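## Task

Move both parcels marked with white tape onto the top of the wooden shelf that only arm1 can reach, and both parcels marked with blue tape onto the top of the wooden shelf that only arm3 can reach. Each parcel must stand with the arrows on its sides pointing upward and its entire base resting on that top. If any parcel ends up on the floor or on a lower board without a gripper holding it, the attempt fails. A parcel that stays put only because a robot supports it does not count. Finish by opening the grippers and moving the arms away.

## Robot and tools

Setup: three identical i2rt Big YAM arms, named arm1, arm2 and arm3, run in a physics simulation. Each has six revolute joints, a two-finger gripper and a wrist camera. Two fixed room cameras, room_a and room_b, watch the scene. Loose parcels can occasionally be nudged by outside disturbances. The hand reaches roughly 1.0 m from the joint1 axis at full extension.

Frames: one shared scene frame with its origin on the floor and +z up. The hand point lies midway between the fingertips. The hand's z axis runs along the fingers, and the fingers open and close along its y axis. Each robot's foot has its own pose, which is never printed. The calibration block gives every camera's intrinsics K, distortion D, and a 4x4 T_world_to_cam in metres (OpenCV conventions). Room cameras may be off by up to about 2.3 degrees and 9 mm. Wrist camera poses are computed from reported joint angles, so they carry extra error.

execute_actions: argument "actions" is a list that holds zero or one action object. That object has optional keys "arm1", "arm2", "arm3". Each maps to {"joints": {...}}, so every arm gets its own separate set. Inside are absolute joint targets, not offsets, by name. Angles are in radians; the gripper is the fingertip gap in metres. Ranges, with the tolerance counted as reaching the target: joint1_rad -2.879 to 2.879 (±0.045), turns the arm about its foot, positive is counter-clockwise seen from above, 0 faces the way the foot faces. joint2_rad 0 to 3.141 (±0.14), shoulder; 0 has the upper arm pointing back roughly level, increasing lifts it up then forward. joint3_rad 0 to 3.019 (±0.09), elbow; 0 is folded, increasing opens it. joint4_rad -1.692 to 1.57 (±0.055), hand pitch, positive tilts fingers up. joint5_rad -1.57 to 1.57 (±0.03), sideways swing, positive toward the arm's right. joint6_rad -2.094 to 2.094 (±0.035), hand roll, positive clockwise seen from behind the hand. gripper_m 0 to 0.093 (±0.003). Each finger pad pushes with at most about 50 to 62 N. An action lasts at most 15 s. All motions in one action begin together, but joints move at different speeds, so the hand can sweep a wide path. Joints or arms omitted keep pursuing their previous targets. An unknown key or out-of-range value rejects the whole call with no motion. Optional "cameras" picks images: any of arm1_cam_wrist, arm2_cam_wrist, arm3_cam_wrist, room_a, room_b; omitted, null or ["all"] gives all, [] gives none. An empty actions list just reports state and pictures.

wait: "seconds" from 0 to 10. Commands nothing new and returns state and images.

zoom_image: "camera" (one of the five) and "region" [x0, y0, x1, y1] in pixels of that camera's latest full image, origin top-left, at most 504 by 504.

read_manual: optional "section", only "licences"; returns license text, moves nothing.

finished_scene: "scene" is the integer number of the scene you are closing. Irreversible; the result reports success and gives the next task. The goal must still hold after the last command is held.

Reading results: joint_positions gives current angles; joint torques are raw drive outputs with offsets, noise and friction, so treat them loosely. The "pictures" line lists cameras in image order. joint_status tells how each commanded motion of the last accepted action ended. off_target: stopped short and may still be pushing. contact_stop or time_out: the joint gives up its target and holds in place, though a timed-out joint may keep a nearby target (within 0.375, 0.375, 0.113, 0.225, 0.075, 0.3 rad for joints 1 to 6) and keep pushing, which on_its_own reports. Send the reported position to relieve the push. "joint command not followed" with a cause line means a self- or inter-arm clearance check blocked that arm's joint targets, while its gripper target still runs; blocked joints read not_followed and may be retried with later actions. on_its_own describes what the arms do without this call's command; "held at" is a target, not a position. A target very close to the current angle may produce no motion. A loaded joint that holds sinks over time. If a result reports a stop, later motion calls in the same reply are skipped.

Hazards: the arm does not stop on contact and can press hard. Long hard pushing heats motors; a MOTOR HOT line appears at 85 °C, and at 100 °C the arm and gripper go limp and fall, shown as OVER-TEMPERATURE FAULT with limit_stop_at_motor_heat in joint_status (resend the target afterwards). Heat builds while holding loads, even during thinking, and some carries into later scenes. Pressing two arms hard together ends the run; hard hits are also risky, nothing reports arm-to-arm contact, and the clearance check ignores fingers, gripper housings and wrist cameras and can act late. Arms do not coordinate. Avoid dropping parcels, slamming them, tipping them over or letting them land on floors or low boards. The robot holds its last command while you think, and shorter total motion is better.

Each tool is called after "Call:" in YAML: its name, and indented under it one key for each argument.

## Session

Call:
execute_actions:
  actions: []

Scene clock: 0.00 s.
Joint torques (N m, as the arm reports them, + toward a larger angle): no reading
arm1.joint_positions: joint1_rad=-0.821 joint2_rad=+0.497 joint3_rad=+1.621 joint4_rad=-1.613 joint5_rad=+0.150 joint6_rad=+0.222 gripper_m=+0.094
arm1.joint_status: not commanded
arm1.hand: x=-0.6229 y=-1.0866 z=+1.4876 quat_wxyz=(-0.342, -0.713, -0.477, +0.385) (m; scene frame)
arm2.joint_positions: joint1_rad=+0.639 joint2_rad=+0.556 joint3_rad=+1.336 joint4_rad=-1.485 joint5_rad=-0.117 joint6_rad=+0.794 gripper_m=+0.095
arm2.joint_status: not commanded
arm2.hand: x=+0.1589 y=-0.2044 z=+1.3890 quat_wxyz=(+0.251, +0.882, -0.218, -0.334) (m; scene frame)
arm3.joint_positions: joint1_rad=+0.216 joint2_rad=+0.557 joint3_rad=+1.344 joint4_rad=-1.358 joint5_rad=+0.113 joint6_rad=+0.601 gripper_m=+0.095
arm3.joint_status: not commanded
arm3.hand: x=+0.0341 y=+1.0763 z=+1.3662 quat_wxyz=(-0.160, -0.861, +0.166, +0.453) (m; scene frame)
pictures: arm1_cam_wrist, arm2_cam_wrist, arm3_cam_wrist, room_a, room_b
camera_calibration (this result's frames):
arm1_cam_wrist: T_world_to_cam=[[-0.939549, 0.316492, -0.130695, -0.0479041], [0.341264, 0.834216, -0.433155, 1.76661], [-0.0280623, -0.451572, -0.891793, 0.940071], [0, 0, 0, 1]] pos_world=[-0.621508, -1.03406, 1.5973]
arm2_cam_wrist: T_world_to_cam=[[0.221961, 0.781519, -0.583062, 0.931023], [0.961111, -0.27613, -0.00423921, -0.197477], [-0.164314, -0.559446, -0.812417, 1.16126], [0, 0, 0, 1]] pos_world=[0.173958, -0.132477, 1.48544]
arm3_cam_wrist: T_world_to_cam=[[0.133452, 0.893479, -0.428819, -0.381599], [0.91793, -0.274558, -0.286396, 0.659456], [-0.373624, -0.355406, -0.856791, 1.68854], [0, 0, 0, 1]] pos_world=[0.0764712, 1.12213, 1.47196]
Images, in order (width x height): arm1_cam_wrist 896x504, arm2_cam_wrist 896x504, arm3_cam_wrist 896x504, room_a 896x504, room_b 896x504.

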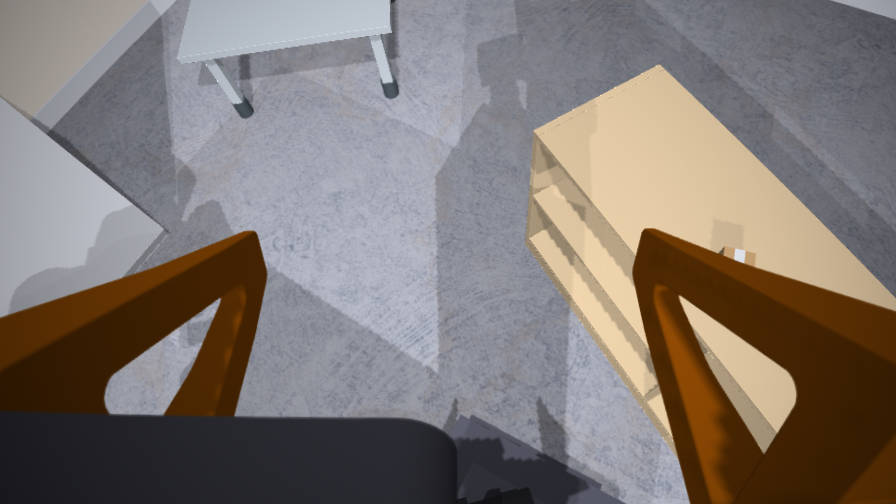

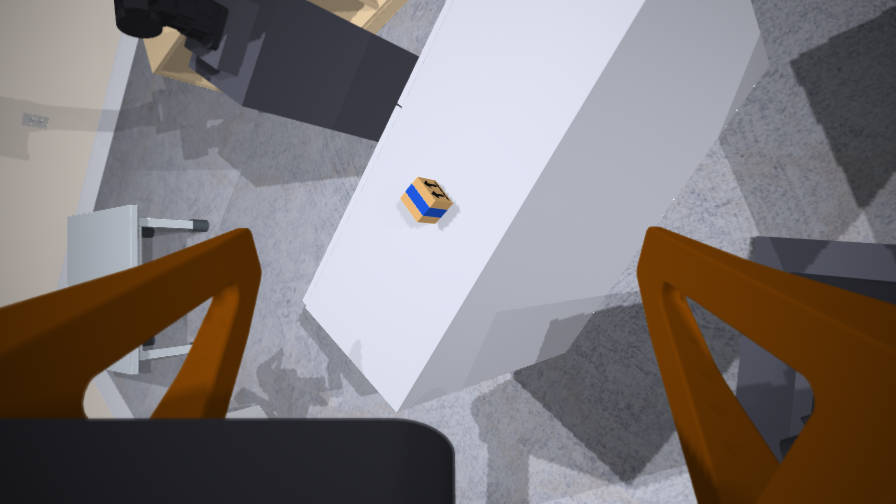

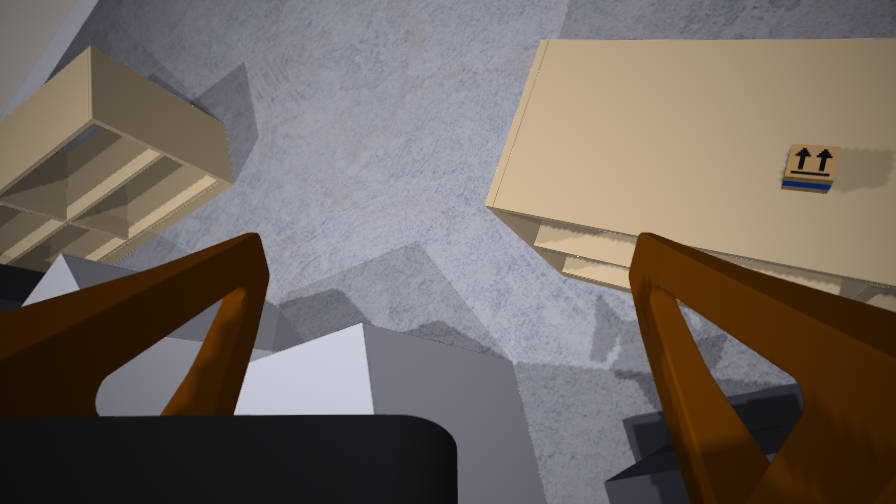

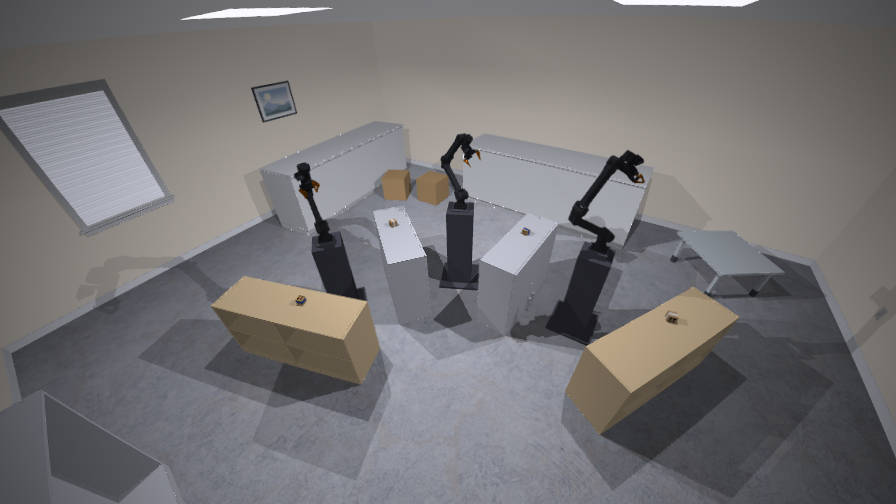

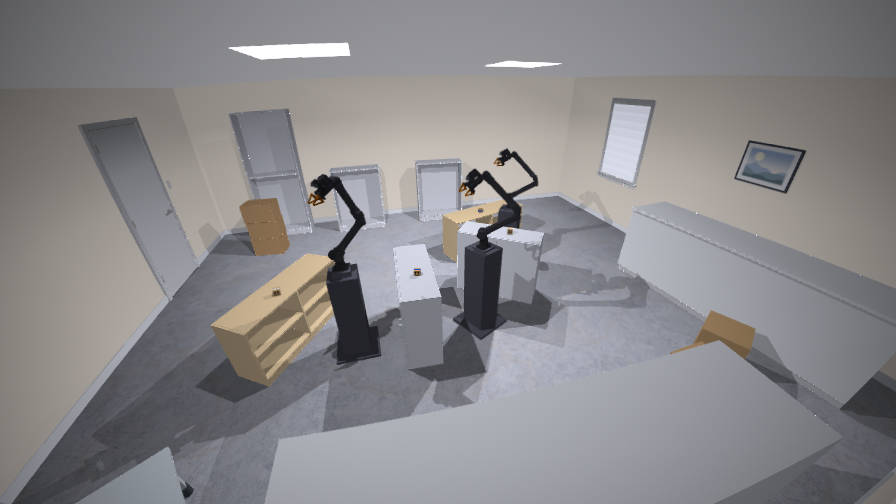

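Call:
zoom_image:
  camera: "room_a"
  region: [650, 300, 694, 333]

Call:
zoom_image:
  camera: "room_b"
  region: [256, 276, 300, 309]

Call:
zoom_image:
  camera: "arm2_cam_wrist"
  region: [380, 160, 480, 240]

Call:
zoom_image:
  camera: "room_a"
  region: [372, 206, 416, 239]

Call:
zoom_image:
  camera: "room_b"
  region: [488, 215, 532, 248]

Call:
zoom_image:
  camera: "arm3_cam_wrist"
  region: [760, 125, 860, 205]

Region (650, 300, 694, 333) of room_a's 896x504 image, scaled by 11.455, with more detail than that image has; it fills the top 378 rows of this view, and the rest is white.

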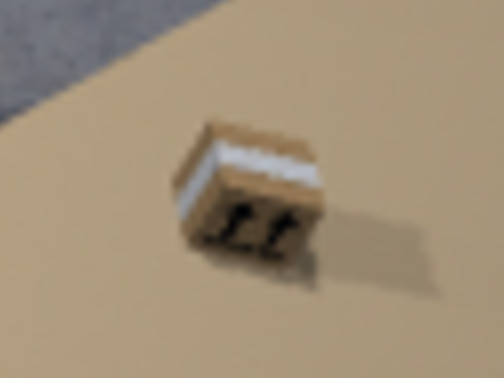

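Region (256, 276, 300, 309) of room_b's 896x504 image, scaled by 11.455, with more detail than that image has; it fills the top 378 rows of this view, and the rest is white.

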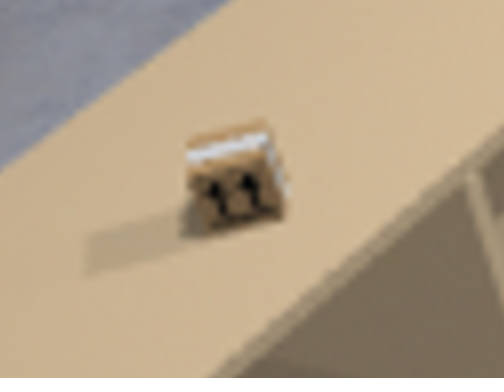

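Region (380, 160, 480, 240) of arm2_cam_wrist's 896x504 image, scaled by 5.040, with more detail than that image has; it fills the top 403 rows of this view, and the rest is white.

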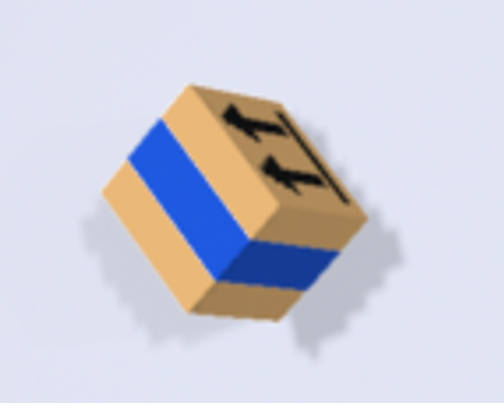

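Region (372, 206, 416, 239) of room_a's 896x504 image, scaled by 11.455, with more detail than that image has; it fills the top 378 rows of this view, and the rest is white.

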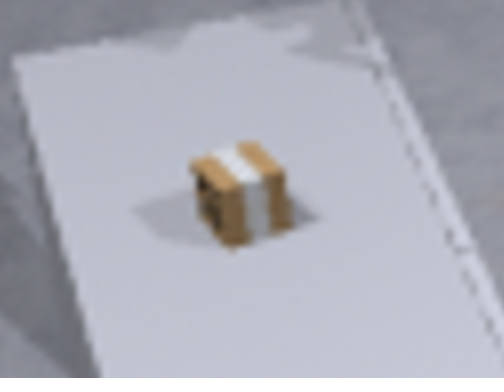

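Region (488, 215, 532, 248) of room_b's 896x504 image, scaled by 11.455, with more detail than that image has; it fills the top 378 rows of this view, and the rest is white.

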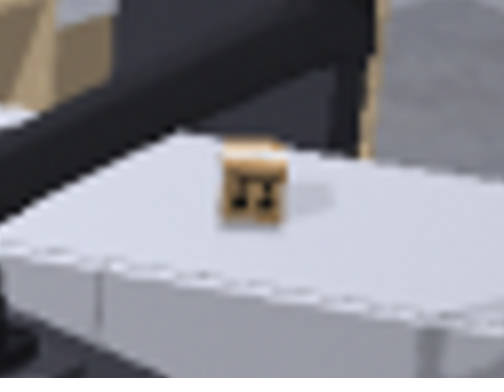

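Region (760, 125, 860, 205) of arm3_cam_wrist's 896x504 image, scaled by 5.040, with more detail than that image has; it fills the top 403 rows of this view, and the rest is white.

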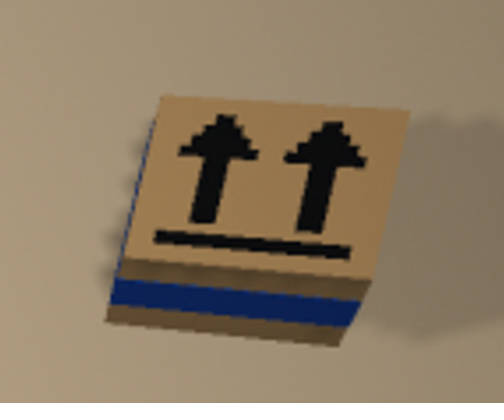

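Call:
execute_actions:
  actions:
    - {"arm1": {"joints": {"joint1_rad": -1.825, "joint2_rad": 2.2, "joint3_rad": 1.87, "joint4_rad": -1.21, "joint5_rad": 0, "joint6_rad": 0, "gripper_m": 0.093}}, "arm2": {"joints": {"joint1_rad": -1.38, "joint2_rad": 2.13, "joint3_rad": 1.99, "joint4_rad": -1.40, "joint5_rad": 0, "joint6_rad": 0, "gripper_m": 0.093}}, "arm3": {"joints": {"joint1_rad": -0.53, "joint2_rad": 1.94, "joint3_rad": 1.47, "joint4_rad": -1.07, "joint5_rad": 0, "joint6_rad": 0, "gripper_m": 0.093}}}

Scene clock: 5.90 s.
Joint torques (N m, as the arm reports them, + toward a larger angle): arm1=[  1.04 -20.53   9.91   0.4   -0.01  -0.14] | arm2=[ -0.85 -19.31   8.88  -0.3    0.1   -0.13] | arm3=[  0.14 -18.15   9.38   1.03  -0.07  -0.03]
arm1.joint_positions: joint1_rad=-1.837 joint2_rad=+2.175 joint3_rad=+1.847 joint4_rad=-1.203 joint5_rad=-0.001 joint6_rad=+0.008 gripper_m=+0.093
arm1.joint_status: all done
arm1.hand: x=-1.1814 y=-1.2851 z=+0.9219 quat_wxyz=(-0.001, -0.973, -0.230, +0.019) (m; scene frame)
arm2.joint_positions: joint1_rad=-1.375 joint2_rad=+2.134 joint3_rad=+1.974 joint4_rad=-1.390 joint5_rad=+0.001 joint6_rad=+0.011 gripper_m=+0.093
arm2.joint_status: all done
arm2.hand: x=+0.4715 y=+0.5175 z=+1.0065 quat_wxyz=(-0.014, +0.632, -0.775, -0.006) (m; scene frame)
arm3.joint_positions: joint1_rad=-0.536 joint2_rad=+1.922 joint3_rad=+1.460 joint4_rad=-1.069 joint5_rad=+0.000 joint6_rad=+0.007 gripper_m=+0.093
arm3.joint_status: all done
arm3.hand: x=-0.2617 y=+1.3738 z=+0.8863 quat_wxyz=(+0.004, -0.971, +0.237, +0.019) (m; scene frame)
pictures: arm1_cam_wrist, arm2_cam_wrist, arm3_cam_wrist, room_a, room_b
camera_calibration (this result's frames):
arm1_cam_wrist: T_world_to_cam=[[-0.43723, 0.899333, 0.00543653, 0.633219], [0.750624, 0.361589, 0.553007, 0.844897], [0.495372, 0.245872, -0.833159, 1.79089], [0, 0, 0, 1]] pos_world=[-1.24449, -1.31531, 1.02142]
arm2_cam_wrist: T_world_to_cam=[[0.979788, -0.199456, 0.0152511, -0.37741], [-0.173397, -0.808815, 0.561917, -0.0594984], [-0.0997423, -0.553204, -0.827053, 1.28676], [0, 0, 0, 1]] pos_world=[0.48781, 0.588441, 1.10341]
arm3_cam_wrist: T_world_to_cam=[[0.458489, 0.888659, -0.00860018, -1.09447], [0.747636, -0.380462, 0.544325, 0.239899], [0.480447, -0.255997, -0.83883, 1.34365], [0, 0, 0, 1]] pos_world=[-0.323104, 1.40786, 0.987096]
Images, in order (width x height): arm1_cam_wrist 896x504, arm2_cam_wrist 896x504, arm3_cam_wrist 896x504, room_a 896x504, room_b 896x504.

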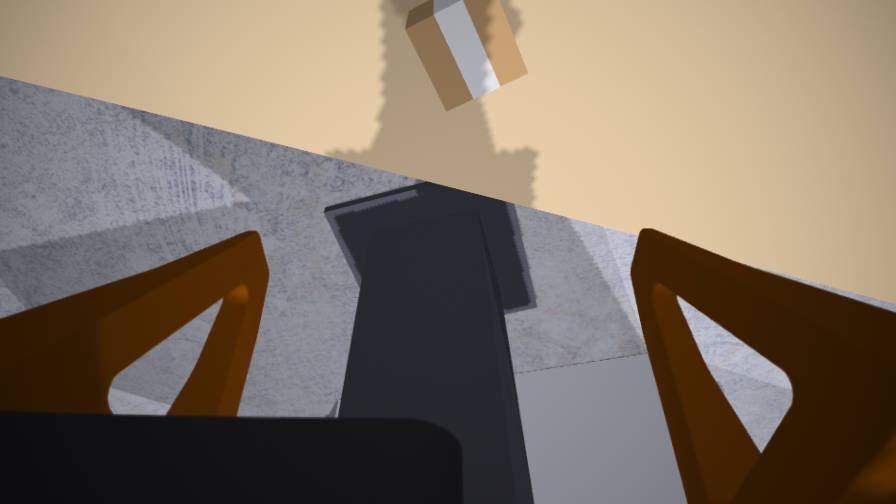

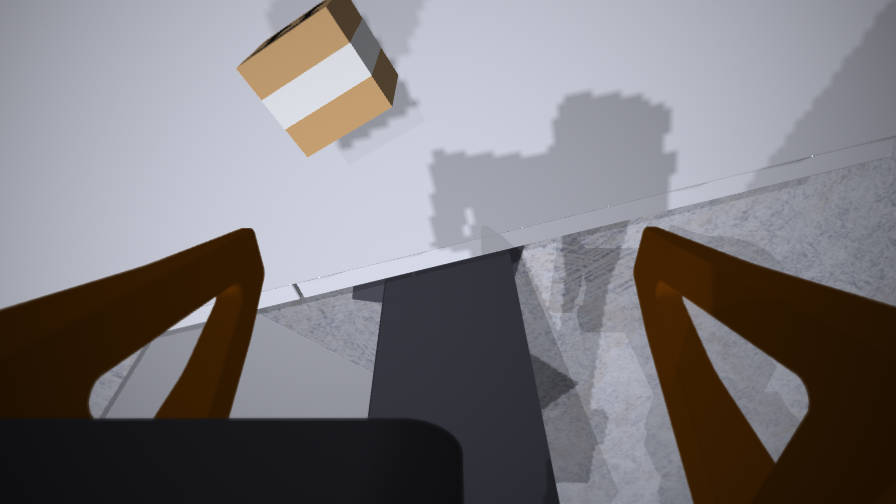

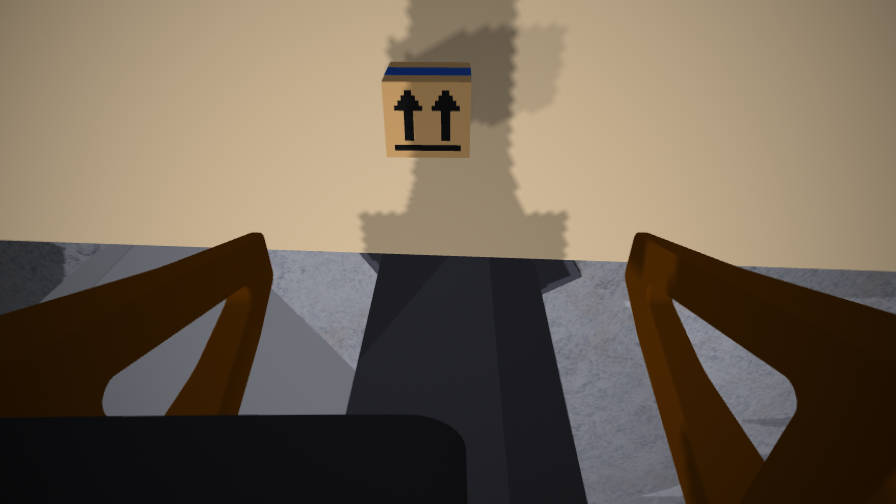

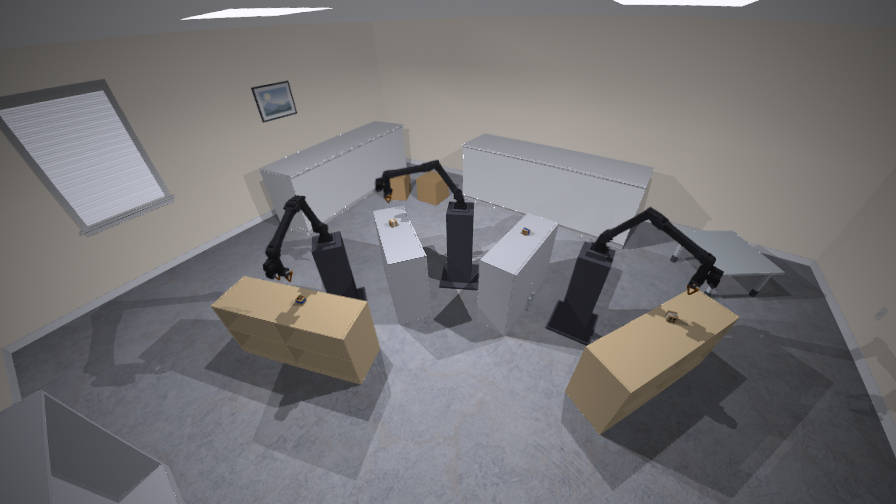

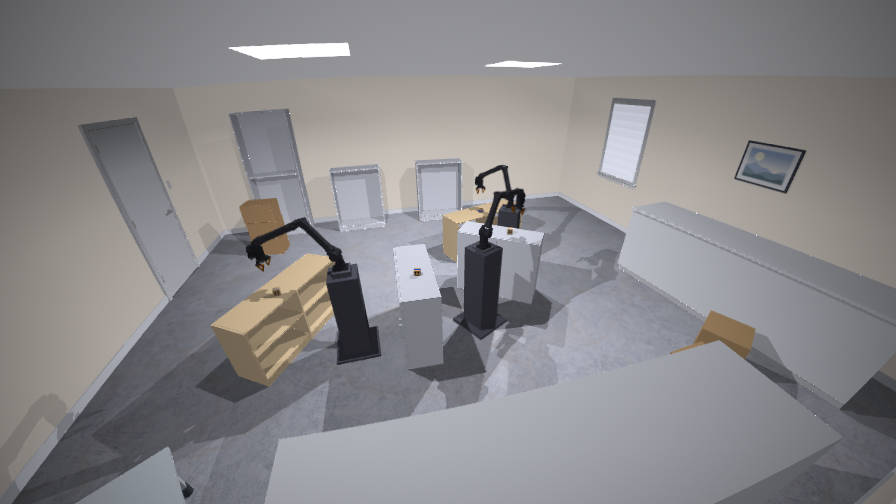

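Call:
execute_actions:
  actions:
    - {"arm1": {"joints": {"joint1_rad": -0.1, "joint2_rad": 1.6, "joint3_rad": 1.5, "joint4_rad": -1.4}}, "arm2": {"joints": {"joint1_rad": -1.058, "joint2_rad": 2.19, "joint3_rad": 1.502, "joint4_rad": -0.555, "joint5_rad": 1.01, "joint6_rad": 1.178}}, "arm3": {"joints": {"joint1_rad": -0.494, "joint2_rad": 2.54, "joint3_rad": 1.812, "joint4_rad": -1.353}}}
  cameras: ["arm2_cam_wrist", "arm3_cam_wrist"]

Scene clock: 12.43 s.
Joint torques (N m, as the arm reports them, + toward a larger angle): arm1=[  0.05 -12.8    8.38   0.49  -0.01  -0.12] | arm2=[ -0.43 -18.31   6.69   0.91   0.82   0.15] | arm3=[ -0.48 -24.52   7.89  -0.47  -0.07  -0.03]
arm1.joint_positions: joint1_rad=-0.098 joint2_rad=+1.581 joint3_rad=+1.504 joint4_rad=-1.392 joint5_rad=-0.001 joint6_rad=+0.007 gripper_m=+0.093
arm1.joint_status: all done
arm1.hand: x=-0.2914 y=-1.3852 z=+1.1183 quat_wxyz=(-0.042, -0.451, -0.891, +0.020) (m; scene frame)
arm2.joint_positions: joint1_rad=-1.061 joint2_rad=+2.197 joint3_rad=+1.497 joint4_rad=-0.568 joint5_rad=+1.008 joint6_rad=+1.166 gripper_m=+0.093
arm2.joint_status: all done
arm2.hand: x=+0.4119 y=+0.5204 z=+0.8917 quat_wxyz=(-0.495, +0.154, -0.852, -0.067) (m; scene frame)
arm3.joint_positions: joint1_rad=-0.492 joint2_rad=+2.550 joint3_rad=+1.787 joint4_rad=-1.343 joint5_rad=+0.000 joint6_rad=+0.007 gripper_m=+0.093
arm3.joint_status: all done
arm3.hand: x=-0.2332 y=+1.3335 z=+0.6493 quat_wxyz=(-0.055, -0.942, +0.208, -0.259) (m; scene frame)
pictures: arm2_cam_wrist, arm3_cam_wrist
camera_calibration (this result's frames):
arm2_cam_wrist: T_world_to_cam=[[0.322723, -0.94546, 0.0442241, 0.31633], [-0.858046, -0.311968, -0.407963, 0.885265], [0.399509, 0.0937128, -0.911927, 0.720869], [0, 0, 0, 1]] pos_world=[0.369517, 0.507696, 1.00455]
arm3_cam_wrist: T_world_to_cam=[[0.422143, 0.906518, -0.00445644, -1.10869], [0.370993, -0.168273, 0.913262, -0.278038], [0.827139, -0.387181, -0.407347, 1.0964], [0, 0, 0, 1]] pos_world=[-0.335695, 1.38277, 0.695595]
Images, in order (width x height): arm2_cam_wrist 896x504, arm3_cam_wrist 896x504.

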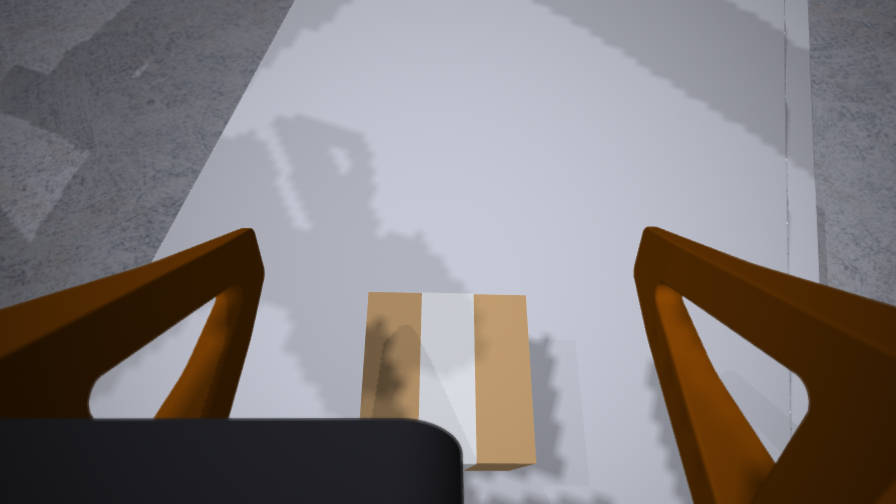

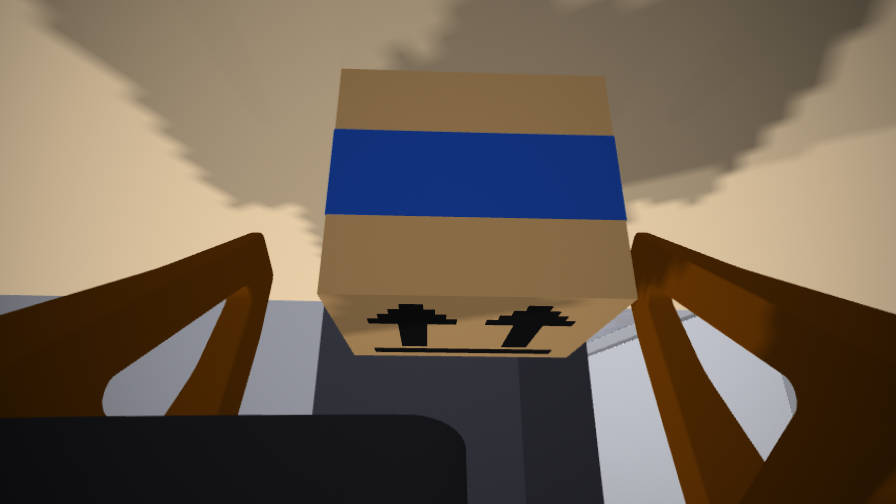

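Call:
execute_actions:
  actions:
    - {"arm1": {"joints": {"joint1_rad": 1.5, "joint2_rad": 1.66, "joint3_rad": 1.18, "joint4_rad": -0.49}}, "arm2": {"joints": {"joint1_rad": -1.034, "joint2_rad": 2.30, "joint3_rad": 1.482, "joint4_rad": -0.42, "joint5_rad": 1.017, "joint6_rad": 1.22}}, "arm3": {"joints": {"joint4_rad": -1.296}}}
  cameras: ["arm1_cam_wrist", "arm2_cam_wrist", "arm3_cam_wrist"]

Scene clock: 15.90 s.
Joint torques (N m, as the arm reports them, + toward a larger angle): arm1=[ -0.14 -15.16   8.72   1.84  -0.04  -0.11] | arm2=[ -0.35 -18.17   5.96   0.89   0.76   0.14] | arm3=[ -0.46 -24.46   7.98   0.3   -0.07  -0.03]
arm1.joint_positions: joint1_rad=+1.502 joint2_rad=+1.661 joint3_rad=+1.176 joint4_rad=-0.501 joint5_rad=-0.001 joint6_rad=+0.006 gripper_m=+0.093
arm1.joint_status: all done
arm1.hand: x=-0.1211 y=-0.6132 z=+1.0078 quat_wxyz=(-0.272, +0.311, -0.905, -0.100) (m; scene frame)
arm2.joint_positions: joint1_rad=-1.034 joint2_rad=+2.300 joint3_rad=+1.479 joint4_rad=-0.433 joint5_rad=+1.017 joint6_rad=+1.209 gripper_m=+0.093
arm2.joint_status: all done
arm2.hand: x=+0.3966 y=+0.5184 z=+0.8299 quat_wxyz=(-0.497, +0.143, -0.851, -0.089) (m; scene frame)
arm3.joint_positions: joint1_rad=-0.492 joint2_rad=+2.550 joint3_rad=+1.787 joint4_rad=-1.305 joint5_rad=+0.000 joint6_rad=+0.007 gripper_m=+0.093
arm3.joint_status: all done
arm3.hand: x=-0.2407 y=+1.3369 z=+0.6446 quat_wxyz=(-0.052, -0.946, +0.209, -0.241) (m; scene frame)
pictures: arm1_cam_wrist, arm2_cam_wrist, arm3_cam_wrist
camera_calibration (this result's frames):
arm1_cam_wrist: T_world_to_cam=[[0.609628, -0.792487, -0.0178448, -0.395138], [-0.791683, -0.609834, 0.0366012, -0.503497], [-0.0398883, -0.00818568, -0.999171, 1.11877], [0, 0, 0, 1]] pos_world=[-0.113097, -0.611033, 1.12922]
arm2_cam_wrist: T_world_to_cam=[[0.325419, -0.945561, -0.00416077, 0.361302], [-0.859381, -0.293918, -0.418422, 0.846183], [0.39442, 0.139738, -0.908243, 0.645906], [0, 0, 0, 1]] pos_world=[0.35486, 0.500084, 0.942205]
arm3_cam_wrist: T_world_to_cam=[[0.421988, 0.906589, -0.00479752, -1.10855], [0.402738, -0.182716, 0.896893, -0.2329], [0.812236, -0.38041, -0.442222, 1.11184], [0, 0, 0, 1]] pos_world=[-0.341485, 1.3854, 0.695248]
Images, in order (width x height): arm1_cam_wrist 896x504, arm2_cam_wrist 896x504, arm3_cam_wrist 896x504.

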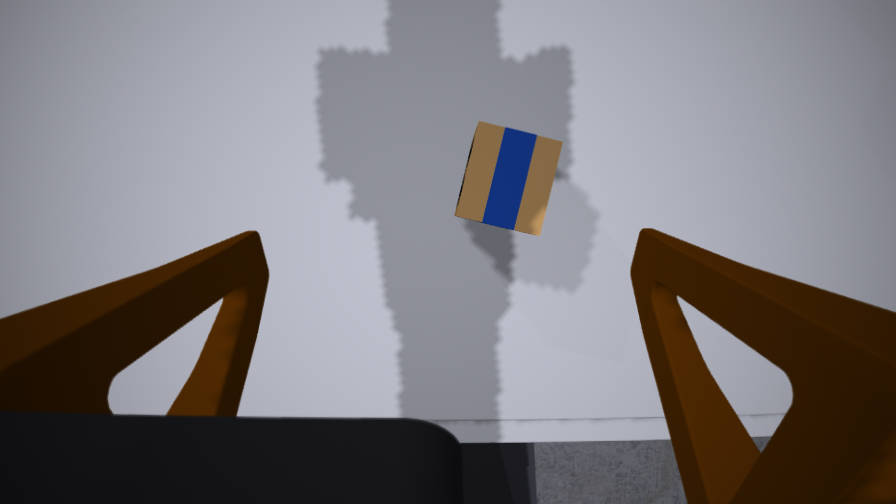

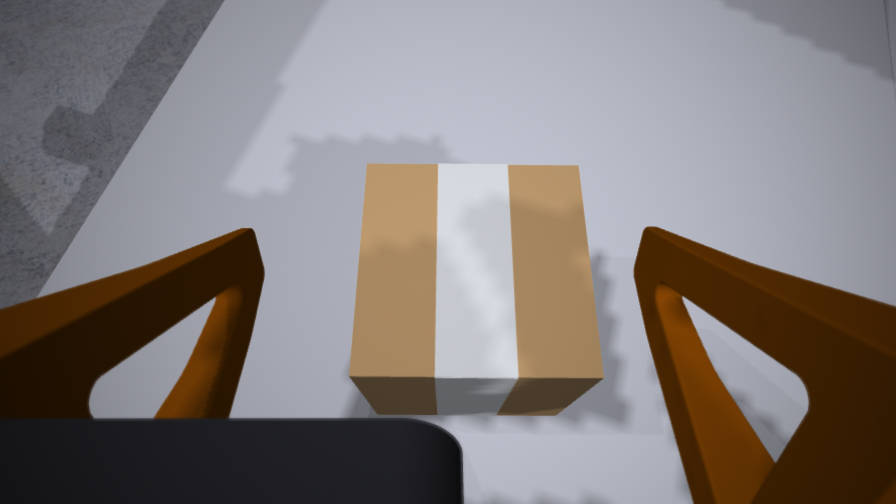

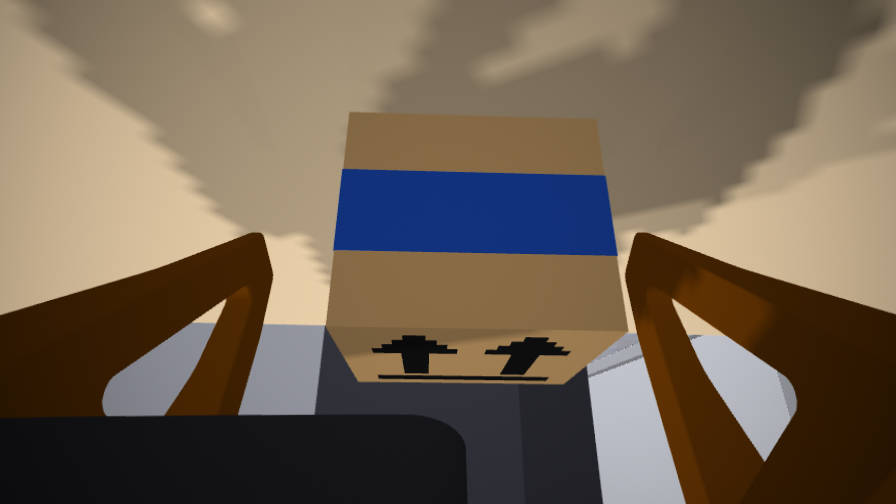

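Call:
execute_actions:
  actions:
    - {"arm1": {"joints": {"joint1_rad": 1.405, "joint2_rad": 1.25, "joint3_rad": 1.0, "joint4_rad": -1.3, "joint5_rad": -1.047, "joint6_rad": -1.58}}, "arm2": {"joints": {"joint2_rad": 2.335}}, "arm3": {"joints": {"gripper_m": 0.04}}}
  cameras: ["arm2_cam_wrist", "arm3_cam_wrist"]

Scene clock: 19.10 s.
Joint torques (N m, as the arm reports them, + toward a larger angle): arm1=[ 0.67 -5.99  8.98  0.3  -1.06 -0.13] | arm2=[ -0.34 -16.61   5.79   0.87   0.75   0.15] | arm3=[ -0.45 -24.42   7.98   0.3   -0.08  -0.03]
arm1.joint_positions: joint1_rad=+1.399 joint2_rad=+1.231 joint3_rad=+0.992 joint4_rad=-1.292 joint5_rad=-1.043 joint6_rad=-1.571 gripper_m=+0.093
arm1.joint_status: all done
arm1.hand: x=-0.3846 y=-0.6789 z=+1.1487 quat_wxyz=(-0.257, +0.763, -0.407, -0.431) (m; scene frame)
arm2.joint_positions: joint1_rad=-1.034 joint2_rad=+2.316 joint3_rad=+1.479 joint4_rad=-0.433 joint5_rad=+1.017 joint6_rad=+1.209 gripper_m=+0.093
arm2.joint_status: all done
arm2.hand: x=+0.3971 y=+0.5154 z=+0.8203 quat_wxyz=(-0.497, +0.147, -0.852, -0.082) (m; scene frame)
arm3.joint_positions: joint1_rad=-0.492 joint2_rad=+2.550 joint3_rad=+1.787 joint4_rad=-1.304 joint5_rad=+0.000 joint6_rad=+0.007 gripper_m=+0.056
arm3.joint_status: gripper_m off_target (ended at +0.056, target +0.040)
arm3.hand: x=-0.2408 y=+1.3369 z=+0.6445 quat_wxyz=(-0.052, -0.946, +0.209, -0.241) (m; scene frame)
pictures: arm2_cam_wrist, arm3_cam_wrist
camera_calibration (this result's frames):
arm2_cam_wrist: T_world_to_cam=[[0.325268, -0.945555, 0.0112217, 0.345609], [-0.858452, -0.30024, -0.415833, 0.842505], [0.396562, 0.125624, -0.909372, 0.644744], [0, 0, 0, 1]] pos_world=[0.355153, 0.498751, 0.932775]
arm3_cam_wrist: T_world_to_cam=[[0.421987, 0.906589, -0.00480086, -1.10855], [0.40305, -0.182857, 0.896724, -0.23245], [0.812083, -0.380341, -0.442564, 1.11199], [0, 0, 0, 1]] pos_world=[-0.341542, 1.38543, 0.695246]
Images, in order (width x height): arm2_cam_wrist 896x504, arm3_cam_wrist 896x504.

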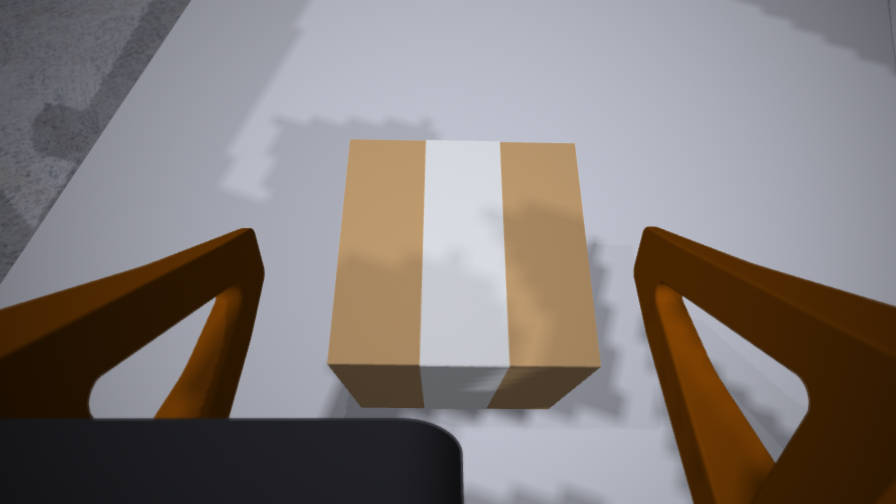

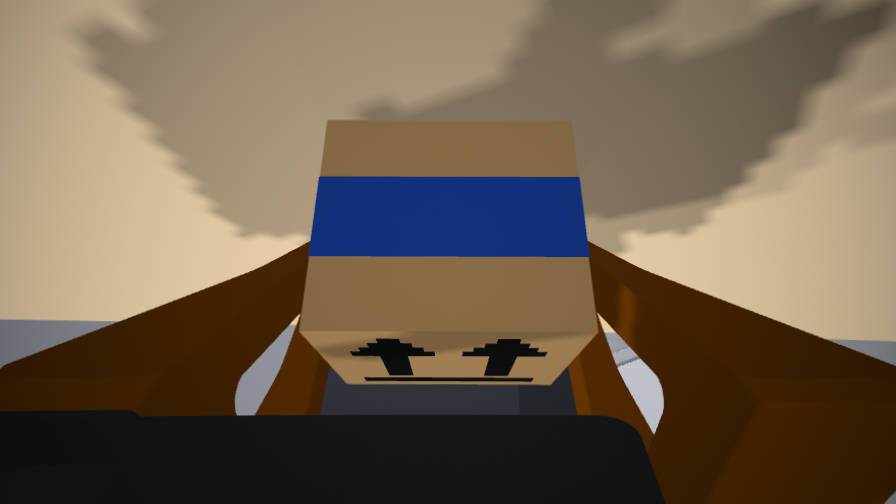

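Call:
execute_actions:
  actions:
    - {"arm2": {"joints": {"joint2_rad": 2.35, "gripper_m": 0.035}}, "arm3": {"joints": {"joint2_rad": 2.06}}}
  cameras: ["arm2_cam_wrist"]

Scene clock: 21.30 s.
Joint torques (N m, as the arm reports them, + toward a larger angle): arm1=[ 0.65 -6.14  8.94  0.29 -1.05 -0.13] | arm2=[ -0.34 -15.82   5.8    0.83   0.59   0.14] | arm3=[ -0.45 -20.12   9.49   1.1   -0.07  -0.03]
arm1.joint_positions: joint1_rad=+1.399 joint2_rad=+1.231 joint3_rad=+0.992 joint4_rad=-1.292 joint5_rad=-1.043 joint6_rad=-1.571 gripper_m=+0.093
arm1.joint_status: not commanded
arm1.hand: x=-0.3846 y=-0.6789 z=+1.1487 quat_wxyz=(-0.257, +0.763, -0.407, -0.431) (m; scene frame)
arm2.joint_positions: joint1_rad=-1.034 joint2_rad=+2.322 joint3_rad=+1.479 joint4_rad=-0.432 joint5_rad=+1.021 joint6_rad=+1.209 gripper_m=+0.057
arm2.joint_status: gripper_m off_target (ended at +0.057, target +0.035); the others done
arm2.hand: x=+0.3978 y=+0.5141 z=+0.8170 quat_wxyz=(-0.499, +0.147, -0.851, -0.079) (m; scene frame)
arm3.joint_positions: joint1_rad=-0.492 joint2_rad=+2.036 joint3_rad=+1.810 joint4_rad=-1.298 joint5_rad=+0.000 joint6_rad=+0.007 gripper_m=+0.056
arm3.joint_status: all done
arm3.hand: x=-0.3349 y=+1.3798 z=+0.9466 quat_wxyz=(+0.004, -0.976, +0.215, +0.022) (m; scene frame)
pictures: arm2_cam_wrist
camera_calibration (this result's frames):
arm2_cam_wrist: T_world_to_cam=[[0.323498, -0.946084, 0.0165817, 0.340825], [-0.856948, -0.300361, -0.418835, 0.843231], [0.401234, 0.121283, -0.907911, 0.640858], [0, 0, 0, 1]] pos_world=[0.355215, 0.497997, 0.929366]
Images, in order (width x height): arm2_cam_wrist 896x504.

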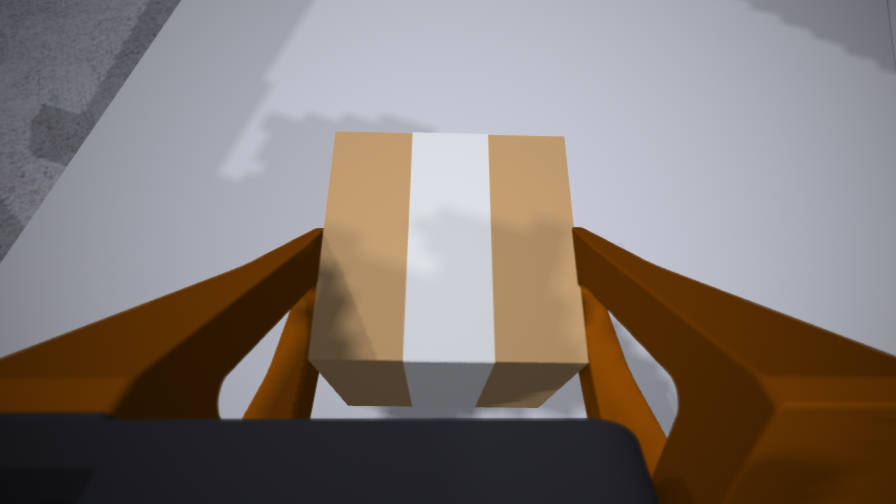

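Call:
execute_actions:
  actions:
    - {"arm2": {"joints": {"joint1_rad": -1.052, "joint2_rad": 2.375, "joint4_rad": -0.378, "gripper_m": 0.093}}, "arm3": {"joints": {"joint3_rad": 0.971, "joint4_rad": 1.03}}}
  cameras: ["arm2_cam_wrist", "arm3_cam_wrist"]

Scene clock: 23.90 s.
Joint torques (N m, as the arm reports them, + toward a larger angle): arm1=[ 0.78 -6.18  8.92  0.27 -1.06 -0.14] | arm2=[ -0.6  -17.07   5.55   0.89   0.66   0.14] | arm3=[ -0.44 -17.46   6.46   3.39  -0.07  -0.03]
arm1.joint_positions: joint1_rad=+1.399 joint2_rad=+1.231 joint3_rad=+0.992 joint4_rad=-1.292 joint5_rad=-1.043 joint6_rad=-1.571 gripper_m=+0.093
arm1.joint_status: not commanded
arm1.hand: x=-0.3846 y=-0.6789 z=+1.1487 quat_wxyz=(-0.257, +0.763, -0.407, -0.431) (m; scene frame)
arm2.joint_positions: joint1_rad=-1.048 joint2_rad=+2.362 joint3_rad=+1.479 joint4_rad=-0.391 joint5_rad=+1.019 joint6_rad=+1.209 gripper_m=+0.093
arm2.joint_status: all done
arm2.hand: x=+0.4070 y=+0.5111 z=+0.7945 quat_wxyz=(-0.498, +0.141, -0.852, -0.077) (m; scene frame)
arm3.joint_positions: joint1_rad=-0.492 joint2_rad=+2.051 joint3_rad=+0.967 joint4_rad=+1.010 joint5_rad=+0.000 joint6_rad=+0.007 gripper_m=+0.056
arm3.joint_status: all done
arm3.hand: x=-0.3758 y=+1.3984 z=+0.9184 quat_wxyz=(+0.142, -0.716, +0.158, +0.665) (m; scene frame)
pictures: arm2_cam_wrist, arm3_cam_wrist
camera_calibration (this result's frames):
arm2_cam_wrist: T_world_to_cam=[[0.311173, -0.950236, 0.0149259, 0.343893], [-0.861805, -0.288765, -0.417021, 0.835412], [0.400578, 0.116902, -0.908774, 0.620326], [0, 0, 0, 1]] pos_world=[0.364463, 0.4955, 0.906988]
arm3_cam_wrist: T_world_to_cam=[[0.406925, 0.913439, -0.00632198, -1.11983], [0.579107, -0.263325, -0.771553, 1.29849], [-0.706432, 0.310304, -0.636133, 0.00750551], [0, 0, 0, 1]] pos_world=[-0.290976, 1.3625, 0.999552]
Images, in order (width x height): arm2_cam_wrist 896x504, arm3_cam_wrist 896x504.

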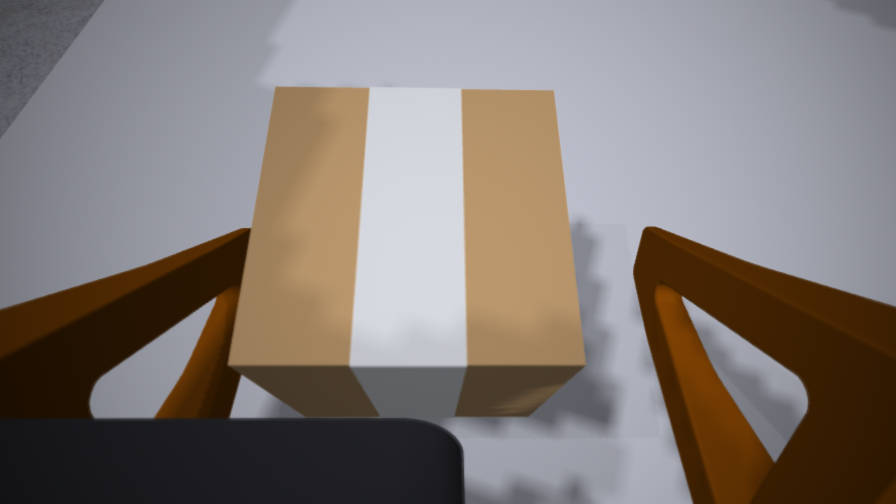

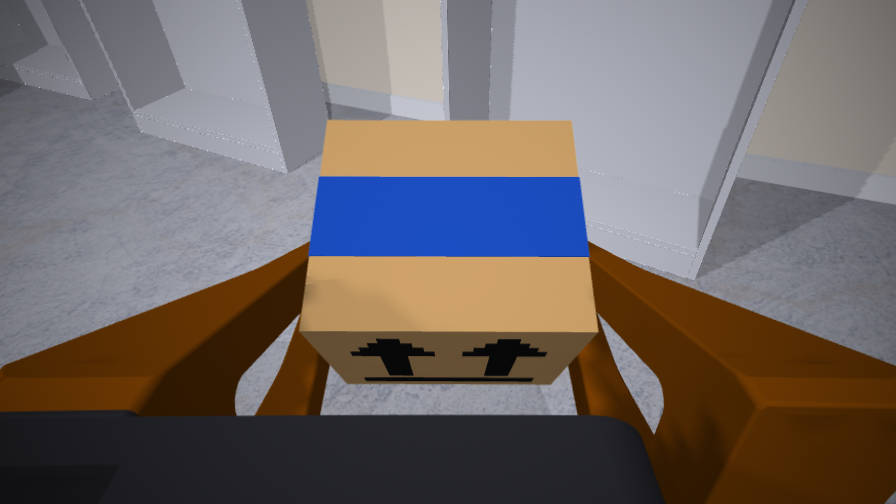

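Call:
execute_actions:
  actions:
    - {"arm2": {"joints": {"joint2_rad": 2.362, "gripper_m": 0.04}}, "arm3": {"joints": {"joint2_rad": 2.468}}}
  cameras: ["arm2_cam_wrist", "arm3_cam_wrist"]

Scene clock: 25.33 s.
Joint torques (N m, as the arm reports them, + toward a larger angle): arm1=[ 0.61 -6.2   8.89  0.24 -1.06 -0.14] | arm2=[ -0.73 -18.02   5.56   0.85   0.7    0.13] | arm3=[ -0.44 -18.94   3.02   2.88  -0.07  -0.03]
arm1.joint_positions: joint1_rad=+1.399 joint2_rad=+1.231 joint3_rad=+0.992 joint4_rad=-1.292 joint5_rad=-1.043 joint6_rad=-1.571 gripper_m=+0.093
arm1.joint_status: not commanded
arm1.hand: x=-0.3846 y=-0.6789 z=+1.1487 quat_wxyz=(-0.257, +0.763, -0.407, -0.431) (m; scene frame)
arm2.joint_positions: joint1_rad=-1.048 joint2_rad=+2.362 joint3_rad=+1.479 joint4_rad=-0.390 joint5_rad=+1.019 joint6_rad=+1.210 gripper_m=+0.058
arm2.joint_status: gripper_m off_target (ended at +0.058, target +0.040); the others done
arm2.hand: x=+0.4069 y=+0.5113 z=+0.7945 quat_wxyz=(-0.498, +0.141, -0.852, -0.077) (m; scene frame)
arm3.joint_positions: joint1_rad=-0.492 joint2_rad=+2.476 joint3_rad=+0.961 joint4_rad=+1.022 joint5_rad=+0.000 joint6_rad=+0.007 gripper_m=+0.056
arm3.joint_status: all done
arm3.hand: x=-0.3015 y=+1.3645 z=+0.6525 quat_wxyz=(+0.107, -0.838, +0.185, +0.502) (m; scene frame)
pictures: arm2_cam_wrist, arm3_cam_wrist
camera_calibration (this result's frames):
arm2_cam_wrist: T_world_to_cam=[[0.310941, -0.950334, 0.0134471, 0.345353], [-0.862158, -0.287989, -0.416828, 0.834991], [0.399998, 0.118015, -0.908886, 0.620073], [0, 0, 0, 1]] pos_world=[0.364482, 0.495491, 0.906979]
arm3_cam_wrist: T_world_to_cam=[[0.4098, 0.912132, -0.0089585, -1.11645], [0.814722, -0.370417, -0.446115, 1.04613], [-0.410234, 0.175519, -0.894931, 0.343496], [0, 0, 0, 1]] pos_world=[-0.253874, 1.34557, 0.764099]
Images, in order (width x height): arm2_cam_wrist 896x504, arm3_cam_wrist 896x504.

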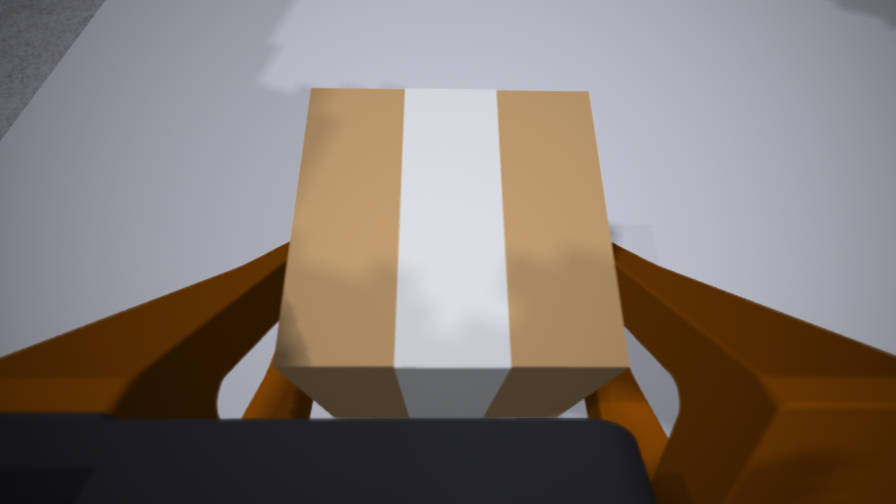

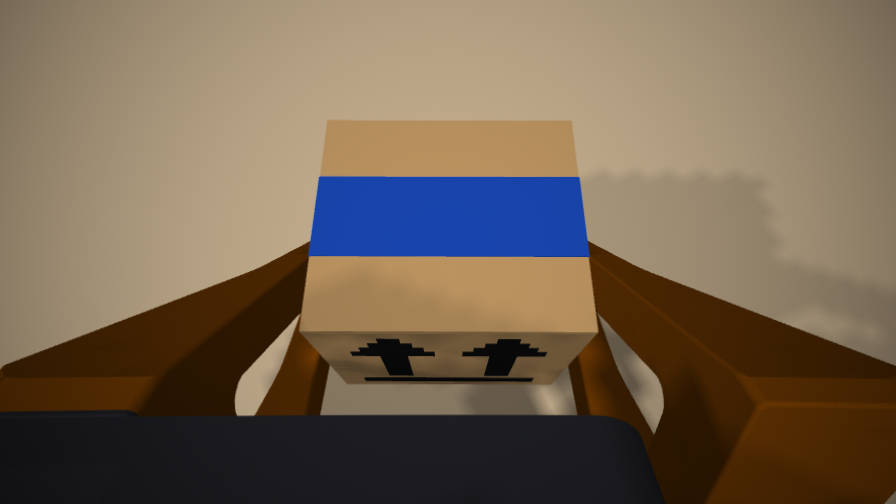

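Call:
execute_actions:
  actions:
    - {"arm2": {"joints": {"joint1_rad": -0.1, "joint2_rad": 2.12, "joint3_rad": 1.62, "joint4_rad": -0.75}}, "arm3": {"joints": {"joint2_rad": 2.505}}}
  cameras: ["arm2_cam_wrist", "arm3_cam_wrist"]

Scene clock: 27.47 s.
Joint torques (N m, as the arm reports them, + toward a larger angle): arm1=[ 0.65 -6.16  8.94  0.25 -1.06 -0.14] | arm2=[  0.26 -17.59   7.18   0.12   0.87   0.12] | arm3=[ -0.46 -15.54   3.06   2.85  -0.07  -0.03]
arm1.joint_positions: joint1_rad=+1.399 joint2_rad=+1.231 joint3_rad=+0.992 joint4_rad=-1.292 joint5_rad=-1.043 joint6_rad=-1.571 gripper_m=+0.093
arm1.joint_status: not commanded
arm1.hand: x=-0.3846 y=-0.6789 z=+1.1487 quat_wxyz=(-0.257, +0.763, -0.407, -0.431) (m; scene frame)
arm2.joint_positions: joint1_rad=-0.106 joint2_rad=+2.117 joint3_rad=+1.619 joint4_rad=-0.742 joint5_rad=+1.014 joint6_rad=+1.210 gripper_m=+0.058
arm2.joint_status: all done
arm2.hand: x=-0.1721 y=+0.3101 z=+0.9722 quat_wxyz=(-0.403, +0.508, -0.698, -0.304) (m; scene frame)
arm3.joint_positions: joint1_rad=-0.492 joint2_rad=+2.476 joint3_rad=+0.961 joint4_rad=+1.022 joint5_rad=+0.000 joint6_rad=+0.007 gripper_m=+0.056
arm3.joint_status: all done
arm3.hand: x=-0.3015 y=+1.3645 z=+0.6525 quat_wxyz=(+0.107, -0.838, +0.185, +0.502) (m; scene frame)
pictures: arm2_cam_wrist, arm3_cam_wrist
camera_calibration (this result's frames):
arm2_cam_wrist: T_world_to_cam=[[0.952069, -0.30571, -0.0102626, 0.265367], [-0.281868, -0.8638, -0.417612, 0.631086], [0.118803, 0.400489, -0.908567, 0.900581], [0, 0, 0, 1]] pos_world=[-0.181756, 0.265585, 1.08451]
arm3_cam_wrist: T_world_to_cam=[[0.4098, 0.912132, -0.0089585, -1.11645], [0.814722, -0.370417, -0.446115, 1.04613], [-0.410234, 0.175519, -0.894931, 0.343496], [0, 0, 0, 1]] pos_world=[-0.253874, 1.34557, 0.764099]
Images, in order (width x height): arm2_cam_wrist 896x504, arm3_cam_wrist 896x504.

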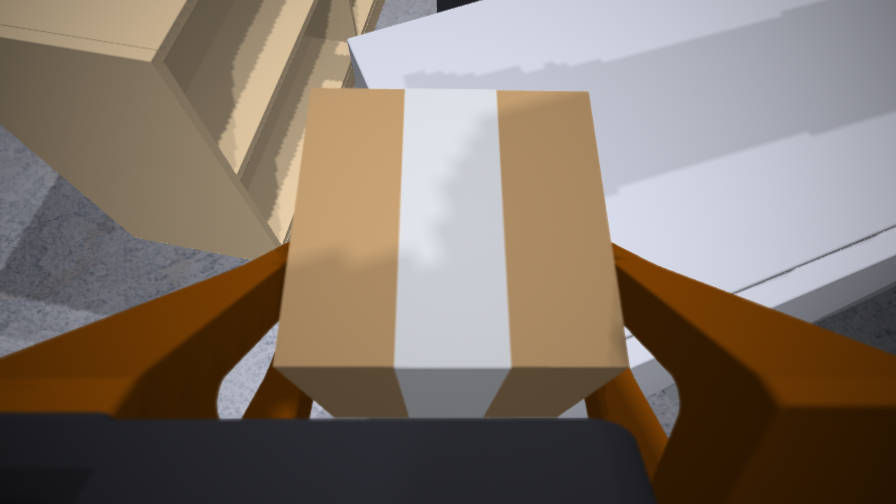

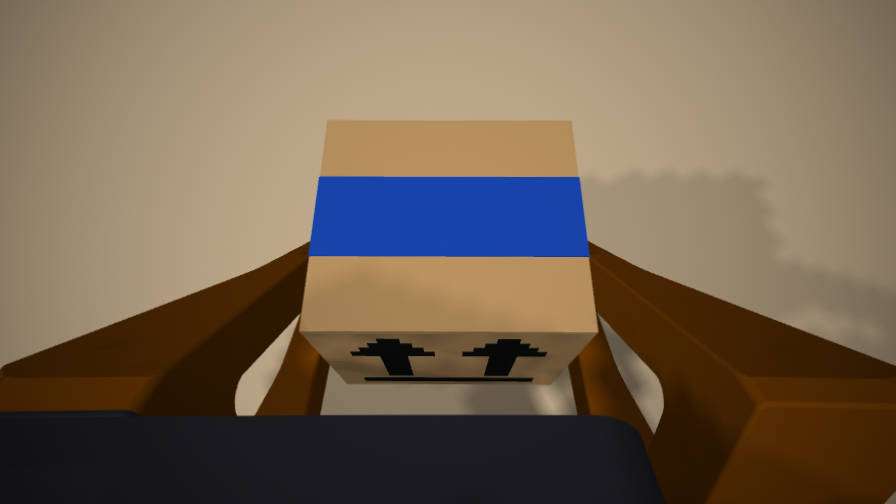

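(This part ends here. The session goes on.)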